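## Task

Carry plate B83 from nest N2 into landing nest N3 so it lies flat within N3's locators, with its well A1 in the corner of N3 labelled A1. Dropping it a few millimetres while placing it in N3 is acceptable, but a much longer drop there fails. Plate B38 must still be on N1 at the end, as it began. The result only counts if it holds without the robot supporting it; release the plate and move the gripper away at the end.

## Robot and tools

Robot: two Franka FR3 arms, named left_arm and right_arm, each ending in a Robotiq 2F-140 parallel gripper with a wrist camera. The names are labels, not image sides. Either arm may do the job; the idle one can be parked out of the way. Keep the arms from striking or pressing on each other.

Scene frame: origin on the table top between the arms, +x out over the table, +z up, left_arm on the +y side. Arm roots: left_arm at (-0.005, +0.359, 0) m, quat_wxyz (+1.000, 0, 0, +0.003); right_arm at (+0.011, -0.295, 0) m, quat_wxyz (+0.996, 0, 0, -0.094).

Plates and nests: every nest has a name sign on the deck beside it. On a labelled plate, well A1 sits at the labelled short end, in the corner opposite the labelled long side. Check orientation in images before placing.

Tool execute_actions, argument actions: a list holding zero or one entry, plus optional pictures (boolean). Empty list: no command, returns the state with camera pictures. An action entry is {"rows": [...], "steps": n}, with 1 to 15 rows and steps from 5 to 15 (default 15); each control step is 1/30 s, one row per step, the final row reused for leftover steps. A wait entry is {"steps": n} with n up to 300 and no rows; it counts from the previous result. A refused call sends nothing.

Each row is one flat list of 20 numbers covering both arms, always all 20: left_arm first (7 joint targets, then gripper position, force_limit, speed), then right_arm in the same 10-number layout. Joint numbers are absolute target angles in radians, in column order: waist -2.744..2.744, shoulder -1.784..1.784, upper arm roll -2.901..2.901, elbow -3.042..-0.152, forearm roll -2.807..2.807, wrist pitch 0.544..4.517, wrist roll -3.016..3.016. True ends may differ by up to 0.018 rad. A target beyond a range end by more than 0.018 rad, and farther out than the last reported angle, gets the call refused; targets past the real end are clipped and reported as "joint sent to its limit" (possibly referring to an earlier action). No such line does not prove more room exists.

Gripper numbers, each in [-1, 1]: position is an absolute opening target, +1 fully open (140 mm), pads touching near -0.8, -1 closes until blocked. force_limit scales grip force (about 14 N at -1, 60 N at 0, 107 N at +1 for parts up to 40 mm wide). speed scales finger speed (about 30, 140, 250 mm/s at -1, 0, +1). To leave a gripper unchanged, repeat its previous three numbers; a 0 is a real command. To grip, send -1 and confirm object_status 2. object_status: 0 moving, 1 blocked while opening, 2 blocked while closing, 3 reached target or pads met. While status is 2, a new force_limit only applies with a changed position (e.g. -1 to -0.98). position_measured is in counts: 3 fully open, 230 pads met, not linear. Closing pushes fingertips about 24 mm farther from the arm, so leave clearance above surfaces.

Motion: joint targets are kept within a lead of the measured angle each step (0.248 rad for the first four joints, 0.677 forearm roll, 0.715 wrist pitch, 1.54 wrist roll), and whole-arm targets are scaled back if they would move the gripper over 70 mm from where it is. Far moves therefore take several calls. Arms keep chasing the last row while you think or wait, until they settle or a step is HELD. The result of an action is taken 5 steps before it ends; those steps run afterwards.

Result lines: the state line gives each arm's end_effector_position (metres, scene frame, the point between closed pads; tips extend about 33 mm beyond it closed, 9 mm open) and end_effector_quat_wxyz; fingers point along the gripper's +z and open along its y. Printed positions may be off, more at long reach. Joint positions and Joint velocities list each arm's joints in column order (rad, rad/s). HELD marks steps where a row was not fully sent. "joint command not followed" means a clearance check altered joint targets; the rest of the row still ran. MOTOR HOT warns of overheating; OVER-TEMPERATURE FAULT means the arm is braked until cool.

Faults to avoid: a joint torque at its load limit (waist, shoulder 35; upper arm roll 32; elbow 30; forearm roll, wrist pitch, wrist roll 12 N m) or an external force of 40 N on an arm, its tool or load (held weight included) stops that arm for 10 s and drops the rest of the call. Avoid drops, slips, slamming the plate down, hard hits or pushes, and never let anything leave the table. Move smoothly.

zoom_image: camera (cam_head_left, cam_head_right, cam_left_wrist, cam_right_wrist; all 672x504) and region [x0, y0, x1, y1] in pixels, top-left origin, at most 504 by 504; returns a closer view of that camera's latest image.

read_manual: optional section "licences"; returns licence text only.

finished_scene: scene (integer, the current scene's number) ends and grades the scene irreversibly; the plate must already be placed, released and the gripper clear.

Each tool is called after "Call:" by a JSON object that holds its "fn" and its "kwargs", one argument or row to a line.

## Session

Call:
{"fn": "execute_actions", "kwargs": {
  "actions": []
}}

Scene clock: 0.00 s of 6000.00 s.
left_arm: end_effector_position=(+0.0428, +0.1437, +0.2027) position_measured=3 object_status=3 end_effector_quat_wxyz=(-0.313, +0.781, -0.445, +0.306) | right_arm: end_effector_position=(+0.5571, -0.3909, +0.4158) position_measured=3 object_status=3 end_effector_quat_wxyz=(-0.006, +0.886, -0.464, +0.002)
Joint positions: left_arm=[-1.787 -0.483 -0.391 -2.757  0.422  1.605 -2.773] | right_arm=[ 0.013 -0.005 -0.006 -1.571  0.011  1.573 -0.786]
Joint velocities: left_arm=[ 0.     0.     0.     0.    -0.    -0.     0.001] | right_arm=[-0.001  0.     0.     0.001 -0.001  0.001  0.001]

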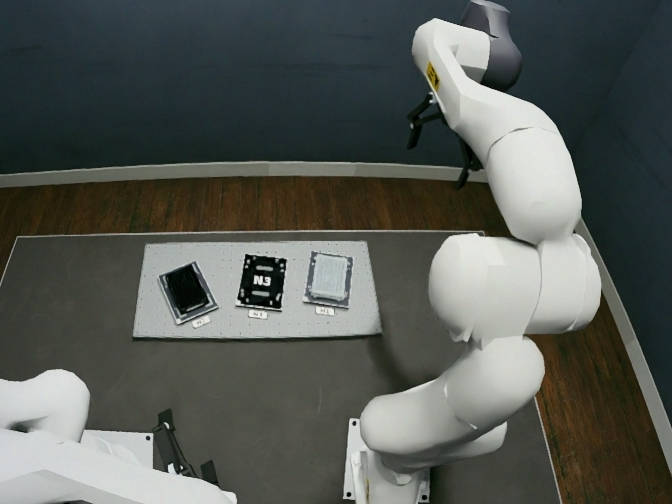

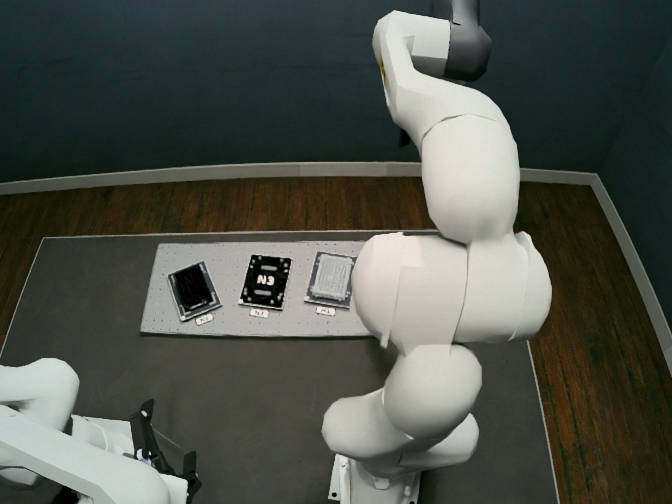

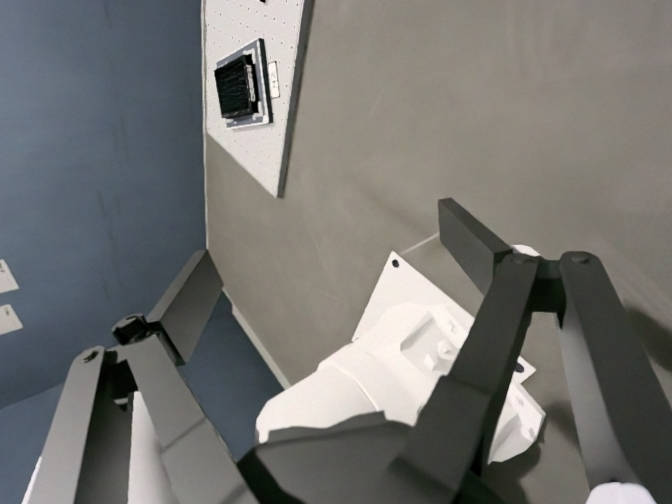

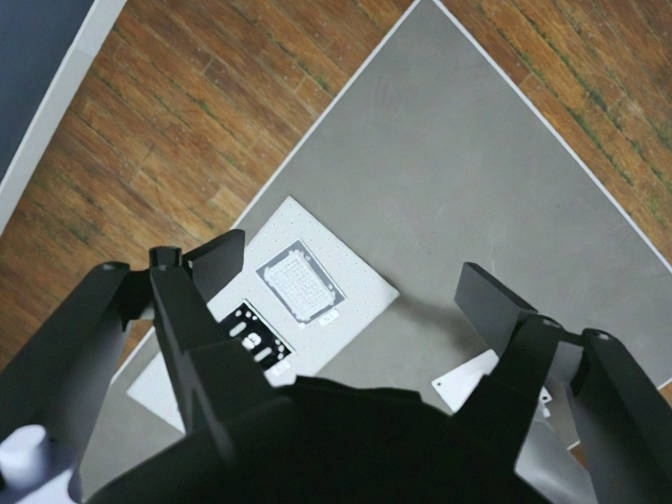

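Call:
{"fn": "zoom_image", "kwargs": {
  "camera": "cam_head_left",
  "region": [130, 230, 390, 345]
}}

Call:
{"fn": "zoom_image", "kwargs": {
  "camera": "cam_head_right",
  "region": [130, 230, 390, 345]
}}

Call:
{"fn": "zoom_image", "kwargs": {
  "camera": "cam_right_wrist",
  "region": [180, 190, 420, 400]
}}

Call:
{"fn": "zoom_image", "kwargs": {
  "camera": "cam_left_wrist",
  "region": [190, 0, 330, 200]
}}

Region (130, 230, 390, 345) of cam_head_left's 672x504 image, scaled by 1.938, with more detail than that image has; it fills the top 223 rows of this view, and the rest is white.

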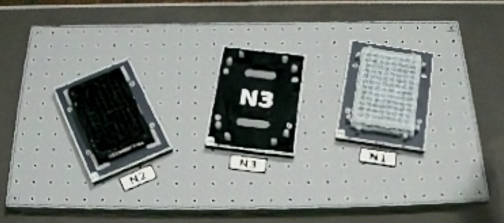

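Region (130, 230, 390, 345) of cam_head_right's 672x504 image, scaled by 1.938, with more detail than that image has; it fills the top 223 rows of this view, and the rest is white.

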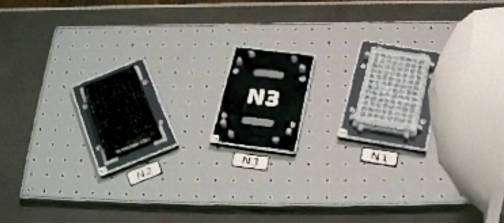

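Region (180, 190, 420, 400) of cam_right_wrist's 672x504 image, scaled by 2.100, with more detail than that image has; it fills the top 441 rows of this view, and the rest is white.

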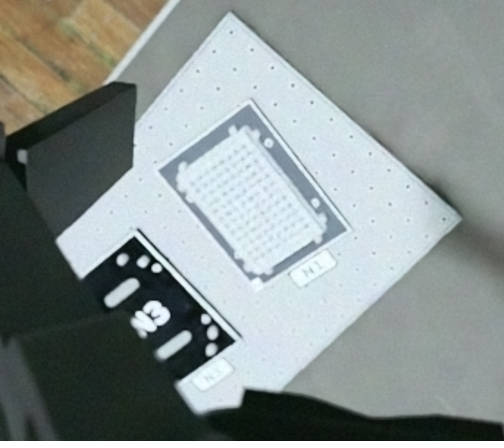

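Region (190, 0, 330, 200) of cam_left_wrist's 672x504 image, scaled by 2.520, with more detail than that image has; it fills the left 353 columns of this view, and the rest is white.

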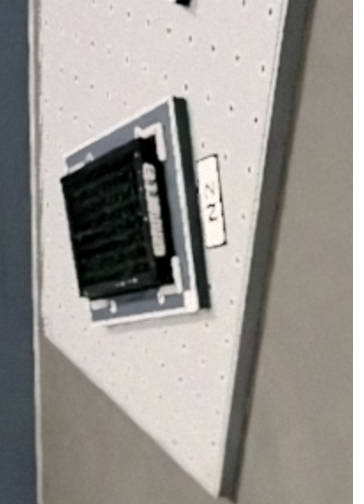

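Call:
{"fn": "zoom_image", "kwargs": {
  "camera": "cam_head_left",
  "region": [150, 250, 230, 335]
}}

Call:
{"fn": "zoom_image", "kwargs": {
  "camera": "cam_head_left",
  "region": [225, 245, 305, 325]
}}

Call:
{"fn": "zoom_image", "kwargs": {
  "camera": "cam_left_wrist",
  "region": [205, 30, 295, 140]
}}

Region (150, 250, 230, 335) of cam_head_left's 672x504 image, scaled by 5.929, with more detail than that image has; it fills the left 474 columns of this view, and the rest is white.

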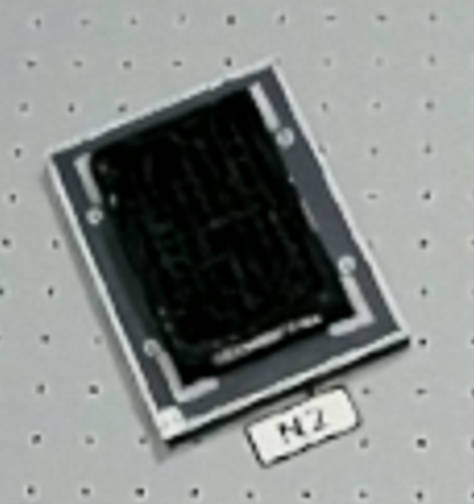

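Region (225, 245, 305, 325) of cam_head_left's 672x504 image, scaled by 6.300, with more detail than that image has.

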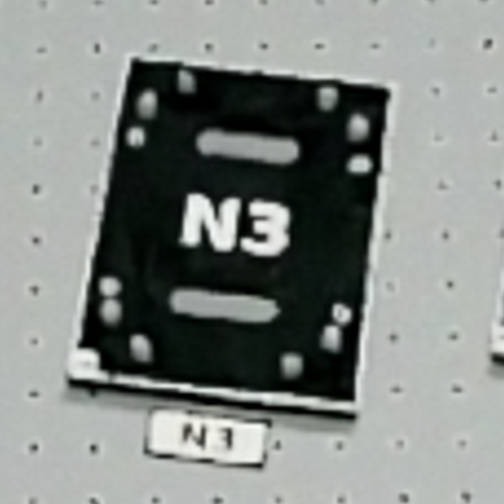

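Region (205, 30, 295, 140) of cam_left_wrist's 672x504 image, scaled by 4.582, with more detail than that image has; it fills the left 412 columns of this view, and the rest is white.

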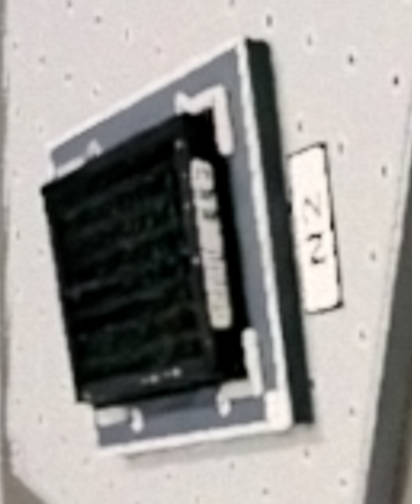

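Call:
{"fn": "execute_actions", "kwargs": {
  "actions": [
    {"rows": [[-1.0,-0.4,-0.1,-2.6,0.1,2.1,-2.4,1,0,0, 0.013,-0.005,-0.006,-1.571,0.011,1.573,-0.786,1,0,0]], "steps": 15}
  ]
}}

Call:
{"fn": "execute_actions", "kwargs": {
  "actions": [
    {"rows": [[-0.187,-0.125,0,-2.2675,0,2.1425,-2.10,1,0,0, 0.013,-0.005,-0.006,-1.571,0.011,1.573,-0.786,1,0,0]], "steps": 15}
  ]
}}

Call:
{"fn": "execute_actions", "kwargs": {
  "actions": [
    {"steps": 20}
  ],
  "pictures": true
}}

Scene clock: 4.30 s of 6000.00 s.
left_arm: end_effector_position=(+0.0921, +0.0521, +0.1694) position_measured=3 object_status=3 end_effector_quat_wxyz=(-0.152, +0.959, -0.235, +0.049) | right_arm: end_effector_position=(+0.5571, -0.3909, +0.4158) position_measured=3 object_status=3 end_effector_quat_wxyz=(-0.006, +0.886, -0.464, +0.002)
Joint positions: left_arm=[-1.31  -0.408 -0.135 -2.611  0.164  1.955 -2.592] | right_arm=[ 0.013 -0.005 -0.006 -1.571  0.011  1.573 -0.786]
Joint velocities: left_arm=[ 1.778  0.074  0.412  0.141 -0.374  0.686  0.48 ] | right_arm=[-0.    -0.     0.     0.001  0.001 -0.001 -0.   ]
Steps of this call (steps 1 to 90: nothing new was sent; then 0.97 s passed at rest; steps 91 to 100: the first 10 steps of this action). Readings (joint positions | what the end effector reports):
91: left_arm=[-1.767 -0.475 -0.375 -2.744 0.391 1.637 -2.757] | right_arm=[0.013 -0.005 -0.006 -1.571 0.011 1.573 -0.786] | left_arm position_measured=3 object_status=3 | right_arm position_measured=3 object_status=3
92: left_arm=[-1.732 -0.463 -0.340 -2.720 0.357 1.678 -2.740] | right_arm=[0.013 -0.005 -0.006 -1.571 0.011 1.573 -0.786] | left_arm position_measured=3 object_status=3 | right_arm position_measured=3 object_status=3
94: left_arm=[-1.647 -0.441 -0.265 -2.678 0.293 1.760 -2.702] | right_arm=[0.013 -0.005 -0.006 -1.571 0.011 1.573 -0.786] | left_arm position_measured=3 object_status=3 | right_arm position_measured=3 object_status=3
98: left_arm=[-1.433 -0.414 -0.162 -2.624 0.196 1.902 -2.626] | right_arm=[0.013 -0.005 -0.006 -1.571 0.011 1.573 -0.786] | left_arm position_measured=3 object_status=3 | right_arm position_measured=3 object_status=3
100: the state above

Scene clock: 4.80 s of 6000.00 s.
left_arm: end_effector_position=(+0.3587, +0.0729, +0.1919) position_measured=3 object_status=3 end_effector_quat_wxyz=(-0.033, +0.999, +0.036, -0.008) | right_arm: end_effector_position=(+0.5571, -0.3909, +0.4158) position_measured=3 object_status=3 end_effector_quat_wxyz=(-0.006, +0.886, -0.464, +0.002)
Joint positions: left_arm=[-0.67  -0.173 -0.025 -2.331  0.039  2.102 -2.351] | right_arm=[ 0.013 -0.005 -0.006 -1.571  0.011  1.573 -0.786]
Joint velocities: left_arm=[ 1.183  0.292  0.181  0.38  -0.128  0.134  0.414] | right_arm=[ 0.    -0.001  0.001 -0.001  0.002  0.     0.001]
Steps of this call (steps 1 to 5: the last 5 steps of your previous action; steps 6 to 15: the first 10 steps of this action). Readings (joint positions | what the end effector reports):
6: left_arm=[-1.015 -0.378 -0.089 -2.574 0.109 2.046 -2.499] | right_arm=[0.013 -0.005 -0.006 -1.571 0.011 1.573 -0.786] | left_arm position_measured=3 object_status=3 | right_arm position_measured=3 object_status=3
7: left_arm=[-0.979 -0.339 -0.078 -2.534 0.097 2.055 -2.479] | right_arm=[0.013 -0.005 -0.006 -1.571 0.011 1.573 -0.786] | left_arm position_measured=3 object_status=3 | right_arm position_measured=3 object_status=3
9: left_arm=[-0.907 -0.276 -0.058 -2.463 0.078 2.069 -2.445] | right_arm=[0.013 -0.005 -0.006 -1.571 0.011 1.573 -0.786] | left_arm position_measured=3 object_status=3 | right_arm position_measured=3 object_status=3
13: left_arm=[-0.753 -0.197 -0.033 -2.362 0.050 2.092 -2.380] | right_arm=[0.013 -0.005 -0.006 -1.571 0.011 1.573 -0.786] | left_arm position_measured=3 object_status=3 | right_arm position_measured=3 object_status=3
15: the state above

Scene clock: 5.47 s of 6000.00 s.
left_arm: end_effector_position=(+0.4835, +0.2720, +0.1995) position_measured=3 object_status=3 end_effector_quat_wxyz=(-0.002, +0.981, +0.196, -0.002) | right_arm: end_effector_position=(+0.5571, -0.3909, +0.4158) position_measured=3 object_status=3 end_effector_quat_wxyz=(-0.006, +0.886, -0.464, +0.002)
Joint positions: left_arm=[-0.187 -0.127  0.002 -2.269  0.004  2.138 -2.146] | right_arm=[ 0.013 -0.005 -0.006 -1.571  0.011  1.573 -0.786]
Joint velocities: left_arm=[-0.001  0.002 -0.019  0.    -0.005  0.006  0.135] | right_arm=[-0.001  0.001 -0.001  0.     0.001 -0.    -0.   ]
Kept back: nothing.
Steps of this call (steps 1 to 5: the last 5 steps of your previous action; steps 6 to 20: the robot went on to your last target). Readings (joint positions | what the end effector reports):
1: left_arm=[-0.628 -0.164 -0.021 -2.319 0.035 2.106 -2.337] | right_arm=[0.013 -0.005 -0.006 -1.571 0.011 1.573 -0.786] | left_arm position_measured=3 object_status=3 | right_arm position_measured=3 object_status=3
2: left_arm=[-0.585 -0.157 -0.018 -2.310 0.032 2.109 -2.324] | right_arm=[0.013 -0.005 -0.006 -1.571 0.011 1.573 -0.786] | left_arm position_measured=3 object_status=3 | right_arm position_measured=3 object_status=3
4: left_arm=[-0.499 -0.146 -0.013 -2.296 0.025 2.116 -2.300] | right_arm=[0.013 -0.005 -0.006 -1.571 0.011 1.573 -0.786] | left_arm position_measured=3 object_status=3 | right_arm position_measured=3 object_status=3
8: left_arm=[-0.325 -0.134 -0.006 -2.279 0.016 2.125 -2.256] | right_arm=[0.013 -0.005 -0.006 -1.571 0.011 1.573 -0.786] | left_arm position_measured=3 object_status=3 | right_arm position_measured=3 object_status=3
20: the state above

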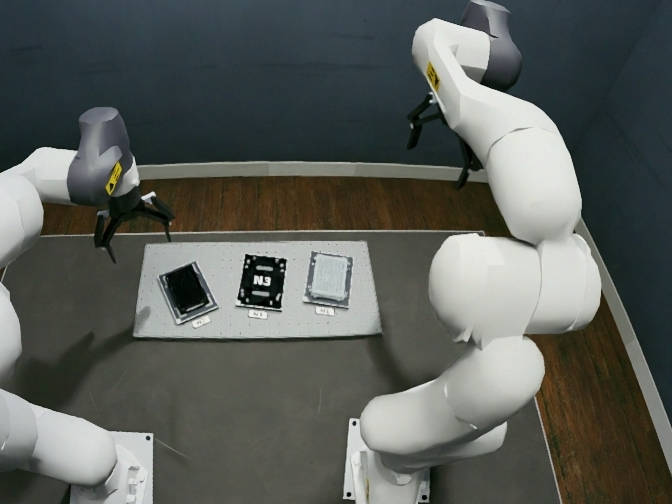

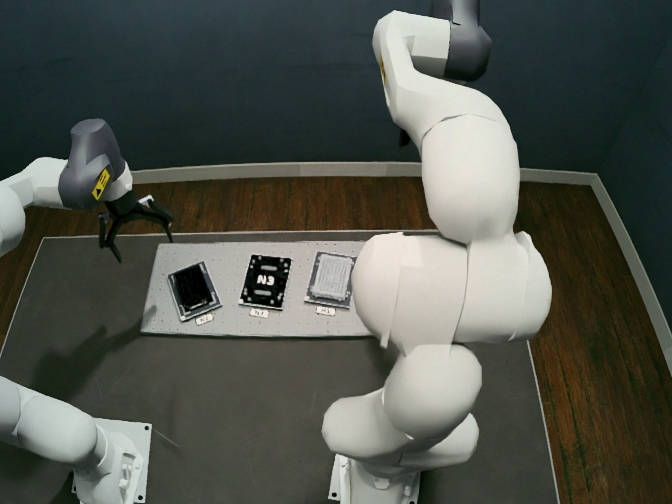

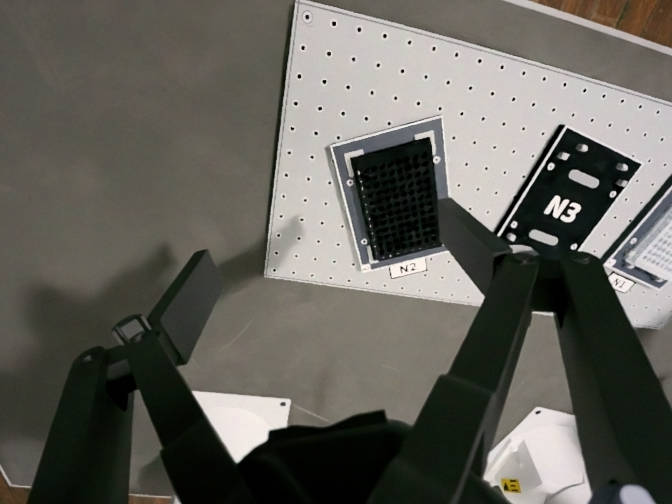

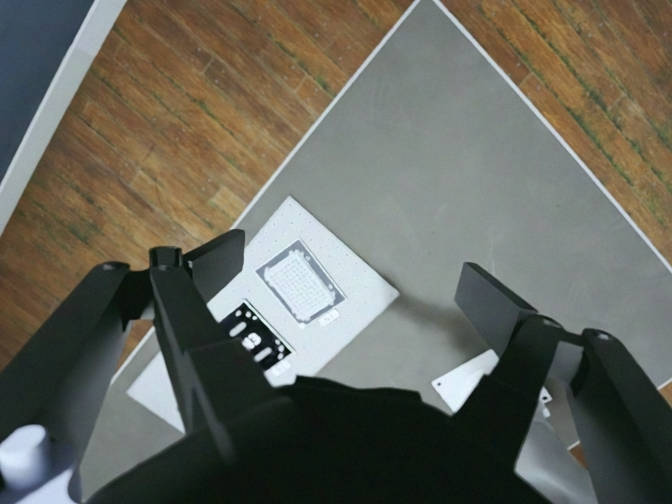

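Call:
{"fn": "zoom_image", "kwargs": {
  "camera": "cam_left_wrist",
  "region": [310, 100, 470, 290]
}}

Call:
{"fn": "zoom_image", "kwargs": {
  "camera": "cam_left_wrist",
  "region": [480, 110, 672, 300]
}}

Region (310, 100, 470, 290) of cam_left_wrist's 672x504 image, scaled by 2.653, with more detail than that image has; it fills the left 424 columns of this view, and the rest is white.

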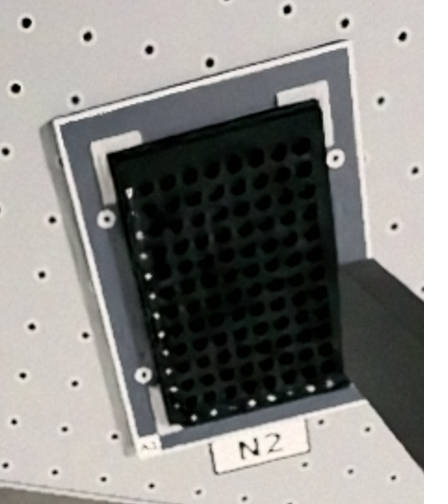

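Region (480, 110, 672, 300) of cam_left_wrist's 672x504 image, scaled by 2.625, with more detail than that image has; it fills the top 499 rows of this view, and the rest is white.

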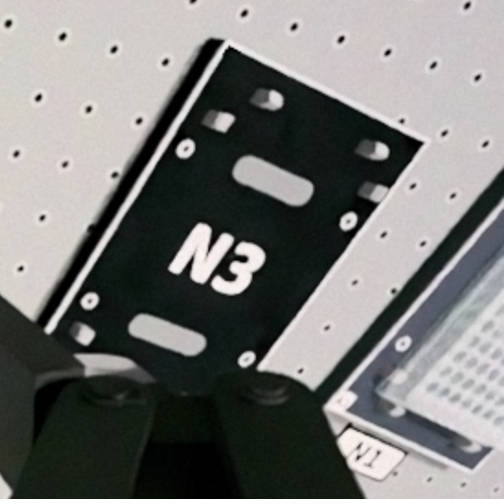

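Call:
{"fn": "execute_actions", "kwargs": {
  "actions": [
    {"rows": [[-0.269,0.033,0,-2.247,0,2.28,-2.218,1,0,0, 0.013,-0.005,-0.006,-1.571,0.011,1.573,-0.786,1,0,0]], "steps": 15}
  ],
  "pictures": true
}}

Scene clock: 8.17 s of 6000.00 s.
left_arm: end_effector_position=(+0.4925, +0.2245, +0.1346) position_measured=3 object_status=3 end_effector_quat_wxyz=(-0.008, +0.986, +0.168, -0.014) | right_arm: end_effector_position=(+0.5571, -0.3909, +0.4158) position_measured=3 object_status=3 end_effector_quat_wxyz=(-0.006, +0.886, -0.464, +0.002)
Joint positions: left_arm=[-0.269  0.036 -0.003 -2.252  0.004  2.255 -2.175] | right_arm=[ 0.013 -0.005 -0.006 -1.571  0.011  1.573 -0.786]
Joint velocities: left_arm=[-0.    -0.005  0.017  0.032 -0.     0.132 -0.124] | right_arm=[-0.001 -0.     0.001  0.     0.002  0.001 -0.001]
Steps of this call (steps 1 to 30: the robot went on to your last target; steps 31 to 71: nothing new was sent; steps 72 to 81: the first 10 steps of this action). Readings (joint positions | what the end effector reports):
72: left_arm=[-0.200 -0.108 0.009 -2.259 0.004 2.158 -2.114] | right_arm=[0.013 -0.005 -0.006 -1.571 0.011 1.573 -0.786] | left_arm position_measured=3 object_status=3 | right_arm position_measured=3 object_status=3
73: left_arm=[-0.217 -0.072 0.010 -2.248 0.004 2.181 -2.124] | right_arm=[0.013 -0.005 -0.006 -1.571 0.011 1.573 -0.786] | left_arm position_measured=3 object_status=3 | right_arm position_measured=3 object_status=3
75: left_arm=[-0.246 -0.010 0.004 -2.247 0.004 2.213 -2.141] | right_arm=[0.013 -0.005 -0.006 -1.571 0.011 1.573 -0.786] | left_arm position_measured=3 object_status=3 | right_arm position_measured=3 object_status=3
79: left_arm=[-0.268 0.035 -0.004 -2.253 0.004 2.245 -2.166] | right_arm=[0.013 -0.005 -0.006 -1.571 0.011 1.573 -0.786] | left_arm position_measured=3 object_status=3 | right_arm position_measured=3 object_status=3
81: the state above

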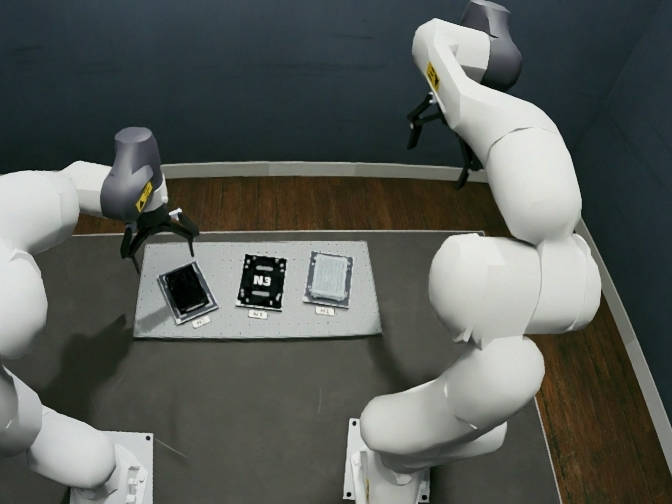

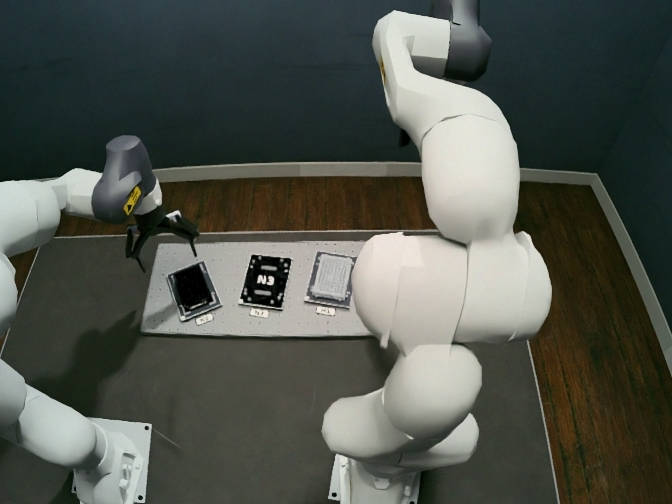

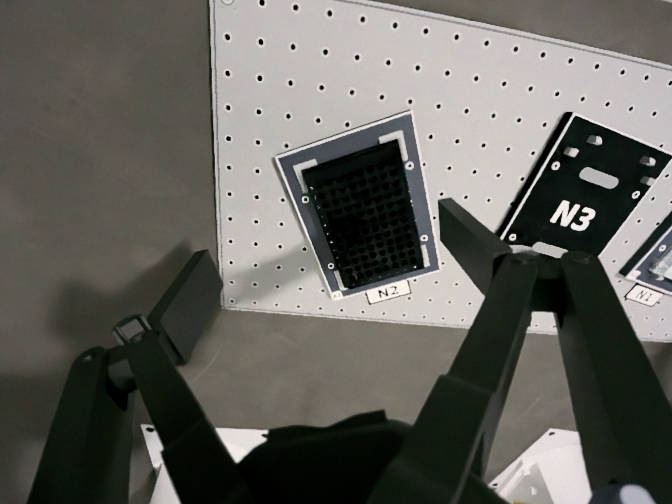

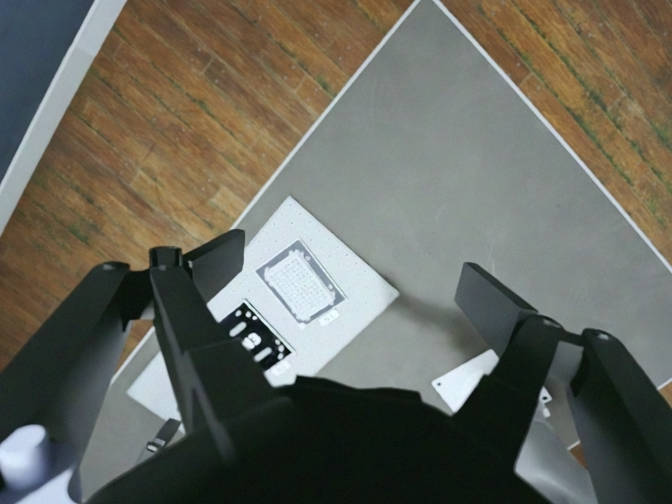

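Call:
{"fn": "execute_actions", "kwargs": {
  "actions": []
}}

Scene clock: 8.53 s of 6000.00 s.
left_arm: end_effector_position=(+0.5005, +0.2233, +0.1382) position_measured=3 object_status=3 end_effector_quat_wxyz=(-0.003, +0.983, +0.181, -0.003) | right_arm: end_effector_position=(+0.5571, -0.3909, +0.4158) position_measured=3 object_status=3 end_effector_quat_wxyz=(-0.006, +0.886, -0.464, +0.002)
Joint positions: left_arm=[-0.269  0.034 -0.002 -2.249  0.004  2.275 -2.201] | right_arm=[ 0.013 -0.005 -0.006 -1.571  0.011  1.573 -0.786]
Joint velocities: left_arm=[-0.    -0.    -0.    -0.     0.     0.014 -0.036] | right_arm=[ 0.001 -0.    -0.     0.001  0.001  0.     0.   ]
Kept back: nothing.
Steps of this call (steps 1 to 5: the last 5 steps of your previous action; steps 6 to 11: the robot went on to your last target). Readings (joint positions | what the end effector reports):
1: left_arm=[-0.269 0.035 -0.003 -2.251 0.004 2.259 -2.179] | right_arm=[0.013 -0.005 -0.006 -1.571 0.011 1.573 -0.786] | left_arm position_measured=3 object_status=3 | right_arm position_measured=3 object_status=3
2: left_arm=[-0.269 0.035 -0.002 -2.250 0.004 2.262 -2.183] | right_arm=[0.013 -0.005 -0.006 -1.571 0.011 1.573 -0.786] | left_arm position_measured=3 object_status=3 | right_arm position_measured=3 object_status=3
4: left_arm=[-0.269 0.034 -0.002 -2.249 0.004 2.267 -2.188] | right_arm=[0.013 -0.005 -0.006 -1.571 0.011 1.573 -0.786] | left_arm position_measured=3 object_status=3 | right_arm position_measured=3 object_status=3
8: left_arm=[-0.269 0.034 -0.002 -2.249 0.004 2.273 -2.197] | right_arm=[0.013 -0.005 -0.006 -1.571 0.011 1.573 -0.786] | left_arm position_measured=3 object_status=3 | right_arm position_measured=3 object_status=3
11: the state above

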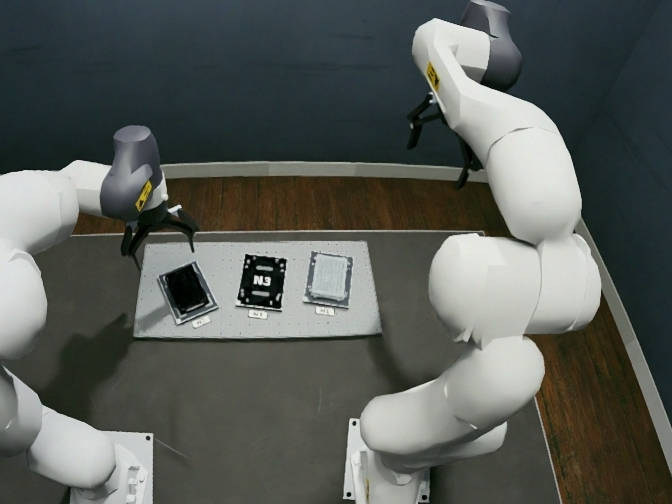

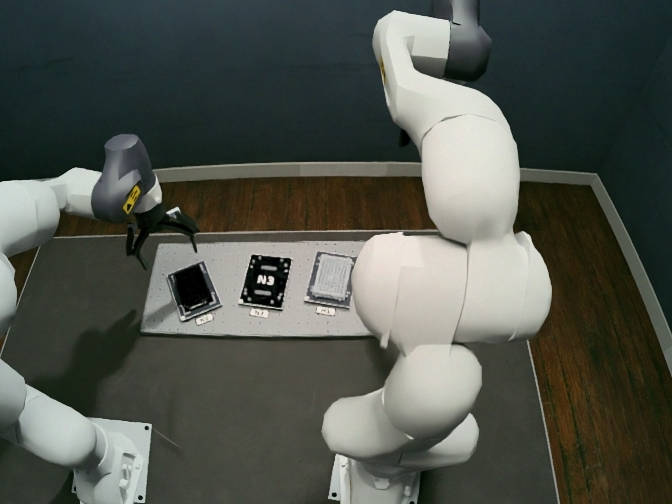

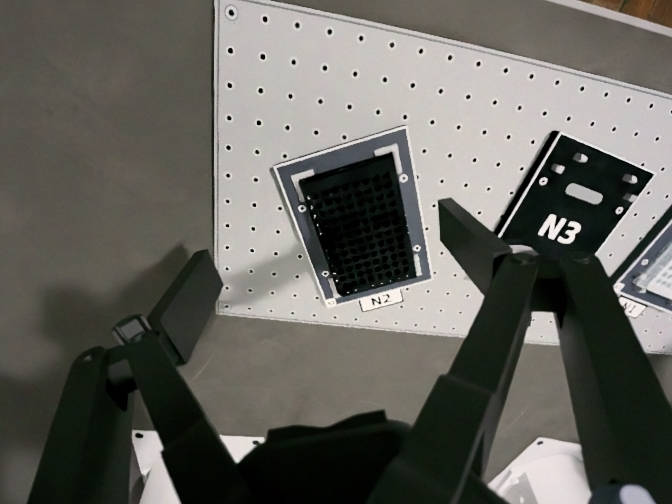

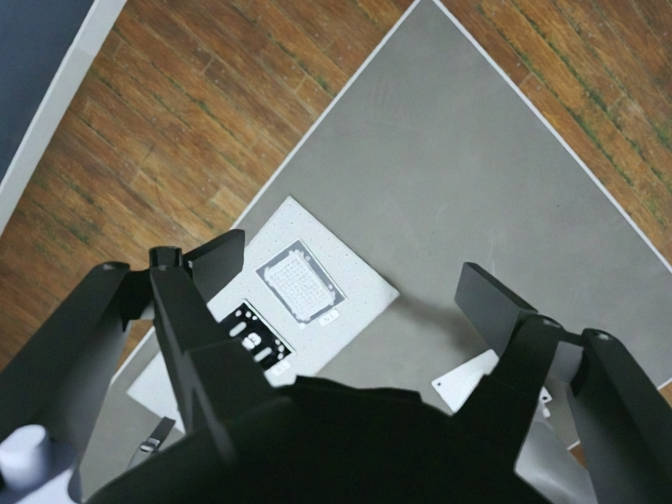

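Call:
{"fn": "execute_actions", "kwargs": {
  "actions": [
    {"rows": [[-0.348,0.0447,0,-2.3217,0,2.3664,-2.297,1,0,0, 0.013,-0.005,-0.006,-1.571,0.011,1.573,-0.786,1,0,0]], "steps": 15}
  ]
}}

Call:
{"fn": "execute_actions", "kwargs": {
  "actions": [
    {"steps": 12}
  ],
  "pictures": true
}}

Scene clock: 9.50 s of 6000.00 s.
left_arm: end_effector_position=(+0.4731, +0.1884, +0.1082) position_measured=3 object_status=3 end_effector_quat_wxyz=(-0.005, +0.985, +0.172, -0.007) | right_arm: end_effector_position=(+0.5571, -0.3909, +0.4158) position_measured=3 object_status=3 end_effector_quat_wxyz=(-0.006, +0.886, -0.464, +0.002)
Joint positions: left_arm=[-0.348  0.047 -0.003 -2.32   0.004  2.35  -2.264] | right_arm=[ 0.013 -0.005 -0.006 -1.571  0.011  1.573 -0.786]
Joint velocities: left_arm=[-0.001 -0.004  0.018  0.001 -0.001  0.08  -0.09 ] | right_arm=[-0.    -0.    -0.001  0.     0.001 -0.    -0.001]
Steps of this call (steps 1 to 19: the robot went on to your last target; steps 20 to 29: the first 10 steps of this action). Readings (joint positions | what the end effector reports):
20: left_arm=[-0.283 0.032 0.007 -2.261 0.004 2.293 -2.218] | right_arm=[0.013 -0.005 -0.006 -1.571 0.011 1.573 -0.786] | left_arm position_measured=3 object_status=3 | right_arm position_measured=3 object_status=3
21: left_arm=[-0.300 0.032 0.009 -2.279 0.004 2.306 -2.226] | right_arm=[0.013 -0.005 -0.006 -1.571 0.011 1.573 -0.786] | left_arm position_measured=3 object_status=3 | right_arm position_measured=3 object_status=3
23: left_arm=[-0.328 0.040 0.002 -2.304 0.004 2.324 -2.239] | right_arm=[0.013 -0.005 -0.006 -1.571 0.011 1.573 -0.786] | left_arm position_measured=3 object_status=3 | right_arm position_measured=3 object_status=3
27: left_arm=[-0.347 0.047 -0.004 -2.320 0.004 2.344 -2.257] | right_arm=[0.013 -0.005 -0.006 -1.571 0.011 1.573 -0.786] | left_arm position_measured=3 object_status=3 | right_arm position_measured=3 object_status=3
29: the state above

Scene clock: 9.90 s of 6000.00 s.
left_arm: end_effector_position=(+0.4771, +0.1879, +0.1094) position_measured=3 object_status=3 end_effector_quat_wxyz=(-0.002, +0.983, +0.183, -0.001) | right_arm: end_effector_position=(+0.5571, -0.3909, +0.4158) position_measured=3 object_status=3 end_effector_quat_wxyz=(-0.006, +0.886, -0.464, +0.002)
Joint positions: left_arm=[-0.348  0.046 -0.002 -2.32   0.004  2.362 -2.284] | right_arm=[ 0.013 -0.005 -0.006 -1.571  0.011  1.573 -0.786]
Joint velocities: left_arm=[ 0.     0.    -0.001 -0.001 -0.001  0.007 -0.025] | right_arm=[-0.     0.    -0.     0.001  0.     0.    -0.001]
Kept back: nothing.
Steps of this call (steps 1 to 5: the last 5 steps of your previous action; steps 6 to 12: the robot went on to your last target). Readings (joint positions | what the end effector reports):
1: left_arm=[-0.348 0.047 -0.003 -2.320 0.004 2.353 -2.267] | right_arm=[0.013 -0.005 -0.006 -1.571 0.011 1.573 -0.786] | left_arm position_measured=3 object_status=3 | right_arm position_measured=3 object_status=3
2: left_arm=[-0.348 0.046 -0.002 -2.320 0.004 2.355 -2.269] | right_arm=[0.013 -0.005 -0.006 -1.571 0.011 1.573 -0.786] | left_arm position_measured=3 object_status=3 | right_arm position_measured=3 object_status=3
4: left_arm=[-0.348 0.046 -0.002 -2.320 0.004 2.357 -2.274] | right_arm=[0.013 -0.005 -0.006 -1.571 0.011 1.573 -0.786] | left_arm position_measured=3 object_status=3 | right_arm position_measured=3 object_status=3
8: left_arm=[-0.348 0.046 -0.002 -2.320 0.004 2.361 -2.280] | right_arm=[0.013 -0.005 -0.006 -1.571 0.011 1.573 -0.786] | left_arm position_measured=3 object_status=3 | right_arm position_measured=3 object_status=3
12: the state above

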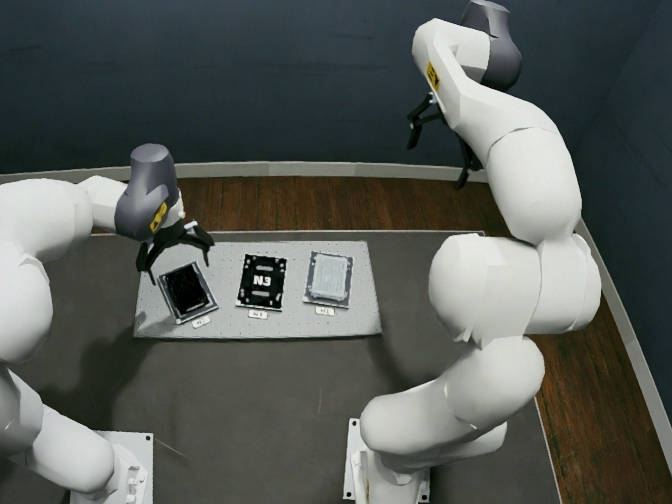

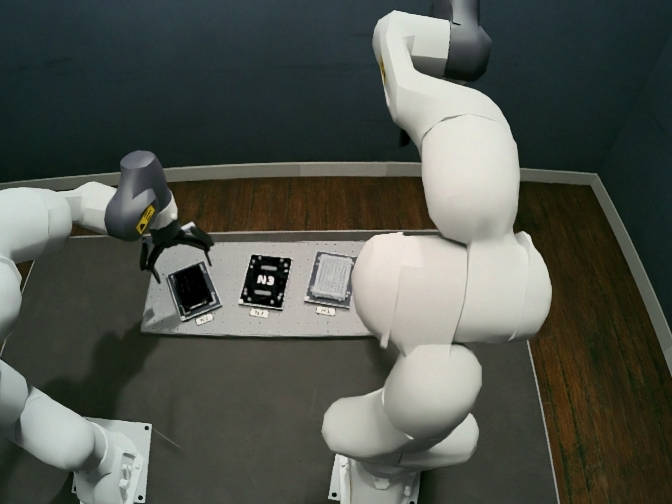

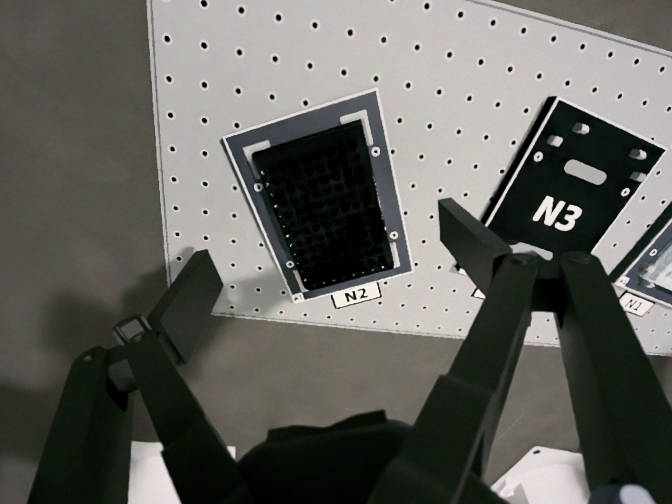

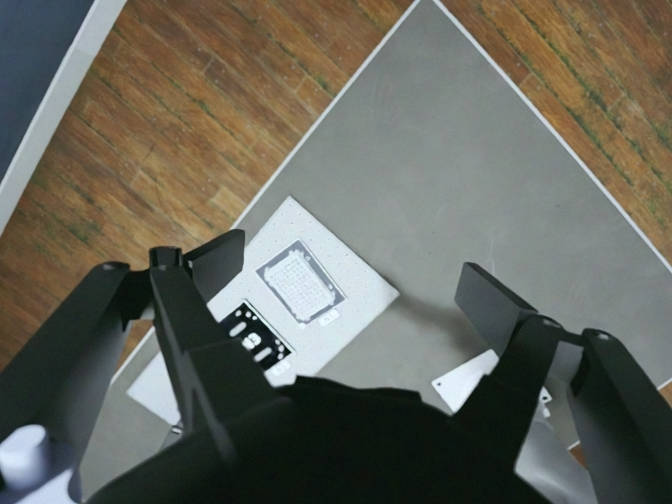

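Call:
{"fn": "zoom_image", "kwargs": {
  "camera": "cam_left_wrist",
  "region": [200, 70, 440, 320]
}}

Call:
{"fn": "zoom_image", "kwargs": {
  "camera": "cam_head_left",
  "region": [110, 210, 250, 340]
}}

Region (200, 70, 440, 320) of cam_left_wrist's 672x504 image, scaled by 2.016, with more detail than that image has; it fills the left 484 columns of this view, and the rest is white.

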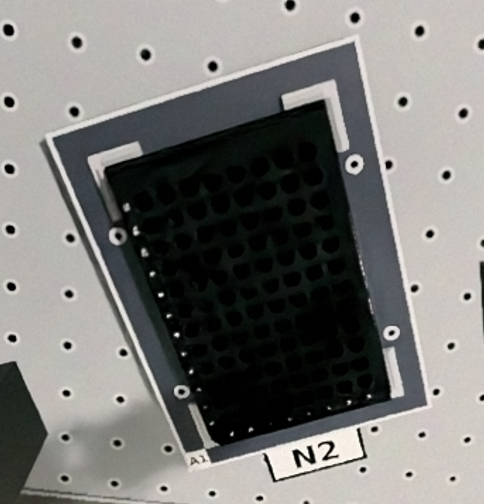

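Region (110, 210, 250, 340) of cam_head_left's 672x504 image, scaled by 3.600, with more detail than that image has; it fills the top 468 rows of this view, and the rest is white.

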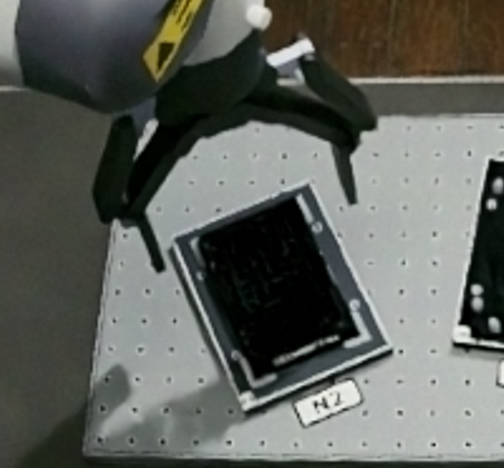

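Call:
{"fn": "execute_actions", "kwargs": {
  "actions": [
    {"rows": [[-0.3816,0.0629,0,-2.4084,0,2.4713,-2.3746,1,0,0, 0.013,-0.005,-0.006,-1.571,0.011,1.573,-0.786,1,0,0]], "steps": 15}
  ]
}}

Call:
{"fn": "execute_actions", "kwargs": {
  "actions": [
    {"steps": 12}
  ],
  "pictures": true
}}

Scene clock: 11.70 s of 6000.00 s.
left_arm: end_effector_position=(+0.4491, +0.1813, +0.0728) position_measured=3 object_status=3 end_effector_quat_wxyz=(-0.006, +0.981, +0.196, -0.008) | right_arm: end_effector_position=(+0.5571, -0.3909, +0.4158) position_measured=3 object_status=3 end_effector_quat_wxyz=(-0.006, +0.886, -0.464, +0.002)
Joint positions: left_arm=[-0.38   0.065 -0.001 -2.407  0.004  2.452 -2.342] | right_arm=[ 0.013 -0.005 -0.006 -1.571  0.011  1.573 -0.786]
Joint velocities: left_arm=[ 0.    -0.008  0.    -0.001  0.     0.097 -0.088] | right_arm=[ 0.001 -0.    -0.     0.     0.    -0.     0.   ]
Steps of this call (steps 1 to 30: the robot went on to your last target; steps 31 to 44: nothing new was sent; steps 45 to 54: the first 10 steps of this action). Readings (joint positions | what the end effector reports):
45: left_arm=[-0.354 0.044 0.002 -2.335 0.004 2.383 -2.298] | right_arm=[0.013 -0.005 -0.006 -1.571 0.011 1.573 -0.786] | left_arm position_measured=3 object_status=3 | right_arm position_measured=3 object_status=3
46: left_arm=[-0.361 0.046 0.003 -2.356 0.004 2.400 -2.305] | right_arm=[0.013 -0.005 -0.006 -1.571 0.011 1.573 -0.786] | left_arm position_measured=3 object_status=3 | right_arm position_measured=3 object_status=3
48: left_arm=[-0.373 0.057 0.001 -2.387 0.004 2.421 -2.318] | right_arm=[0.013 -0.005 -0.006 -1.571 0.011 1.573 -0.786] | left_arm position_measured=3 object_status=3 | right_arm position_measured=3 object_status=3
52: left_arm=[-0.380 0.065 -0.001 -2.407 0.004 2.444 -2.336] | right_arm=[0.013 -0.005 -0.006 -1.571 0.011 1.573 -0.786] | left_arm position_measured=3 object_status=3 | right_arm position_measured=3 object_status=3
54: the state above

Scene clock: 12.10 s of 6000.00 s.
left_arm: end_effector_position=(+0.4536, +0.1795, +0.0743) position_measured=3 object_status=3 end_effector_quat_wxyz=(-0.002, +0.979, +0.206, -0.001) | right_arm: end_effector_position=(+0.5571, -0.3909, +0.4158) position_measured=3 object_status=3 end_effector_quat_wxyz=(-0.006, +0.886, -0.464, +0.002)
Joint positions: left_arm=[-0.38   0.064 -0.001 -2.407  0.004  2.467 -2.362] | right_arm=[ 0.013 -0.005 -0.006 -1.571  0.011  1.573 -0.786]
Joint velocities: left_arm=[ 0.     0.001  0.002  0.001  0.     0.009 -0.023] | right_arm=[ 0.    -0.    -0.    -0.001 -0.    -0.001  0.   ]
Kept back: nothing.
Steps of this call (steps 1 to 5: the last 5 steps of your previous action; steps 6 to 12: the robot went on to your last target). Readings (joint positions | what the end effector reports):
1: left_arm=[-0.380 0.065 -0.001 -2.407 0.004 2.455 -2.345] | right_arm=[0.013 -0.005 -0.006 -1.571 0.011 1.573 -0.786] | left_arm position_measured=3 object_status=3 | right_arm position_measured=3 object_status=3
2: left_arm=[-0.380 0.065 -0.001 -2.407 0.004 2.457 -2.348] | right_arm=[0.013 -0.005 -0.006 -1.571 0.011 1.573 -0.786] | left_arm position_measured=3 object_status=3 | right_arm position_measured=3 object_status=3
4: left_arm=[-0.380 0.064 -0.001 -2.407 0.004 2.461 -2.352] | right_arm=[0.013 -0.005 -0.006 -1.571 0.011 1.573 -0.786] | left_arm position_measured=3 object_status=3 | right_arm position_measured=3 object_status=3
8: left_arm=[-0.380 0.064 -0.001 -2.407 0.004 2.465 -2.358] | right_arm=[0.013 -0.005 -0.006 -1.571 0.011 1.573 -0.786] | left_arm position_measured=3 object_status=3 | right_arm position_measured=3 object_status=3
12: the state above

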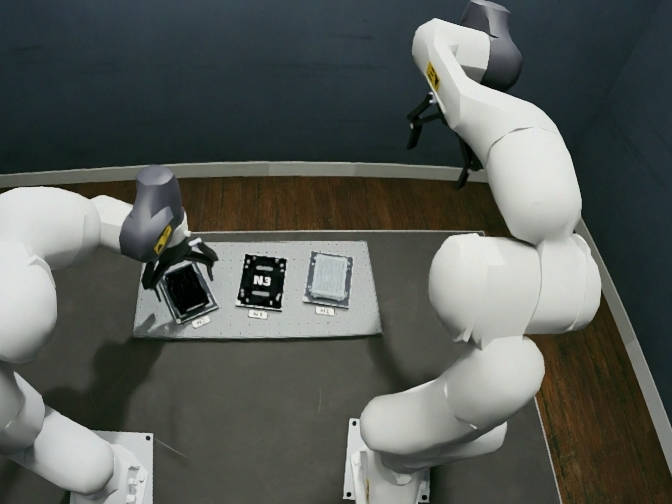

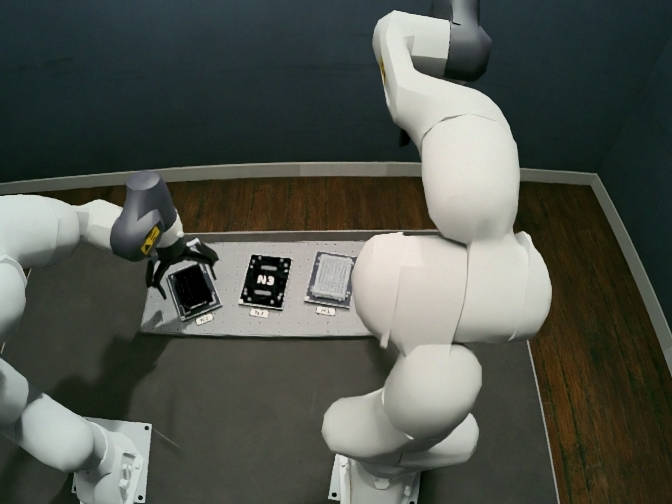

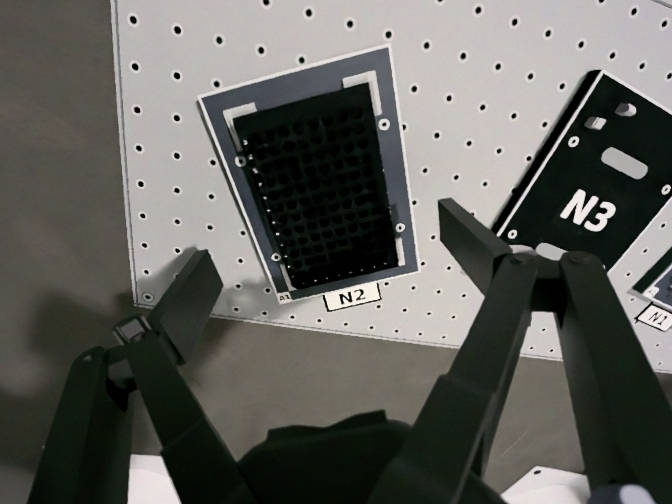

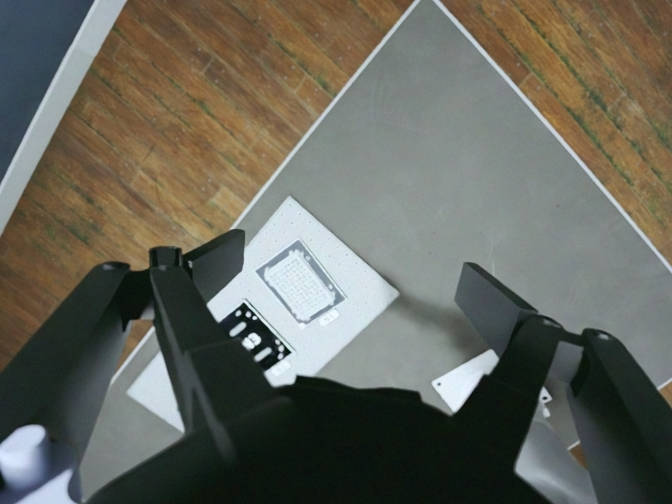

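Call:
{"fn": "zoom_image", "kwargs": {
  "camera": "cam_head_left",
  "region": [125, 230, 235, 335]
}}

Call:
{"fn": "zoom_image", "kwargs": {
  "camera": "cam_left_wrist",
  "region": [180, 30, 480, 330]
}}

Region (125, 230, 235, 335) of cam_head_left's 672x504 image, scaled by 4.582, with more detail than that image has; it fills the top 481 rows of this view, and the rest is white.

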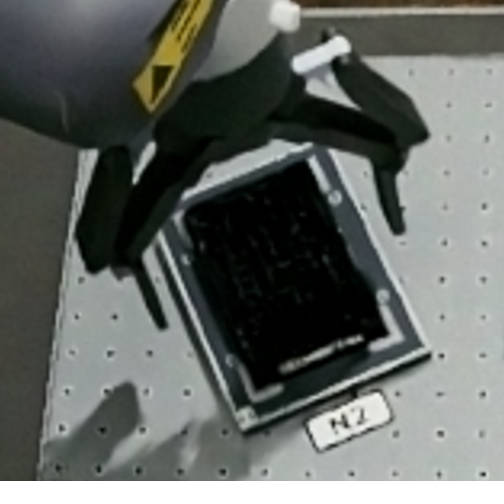

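Region (180, 30, 480, 330) of cam_left_wrist's 672x504 image, scaled by 1.680, with more detail than that image has.

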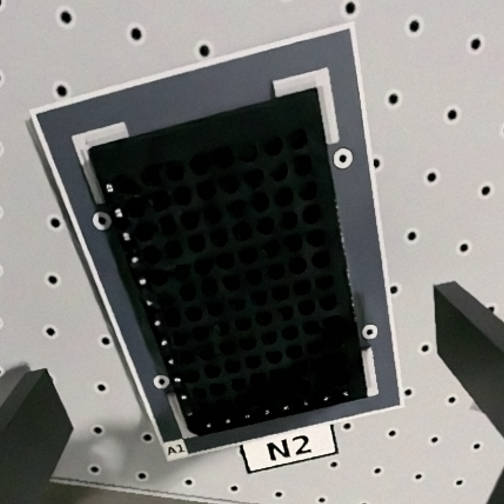

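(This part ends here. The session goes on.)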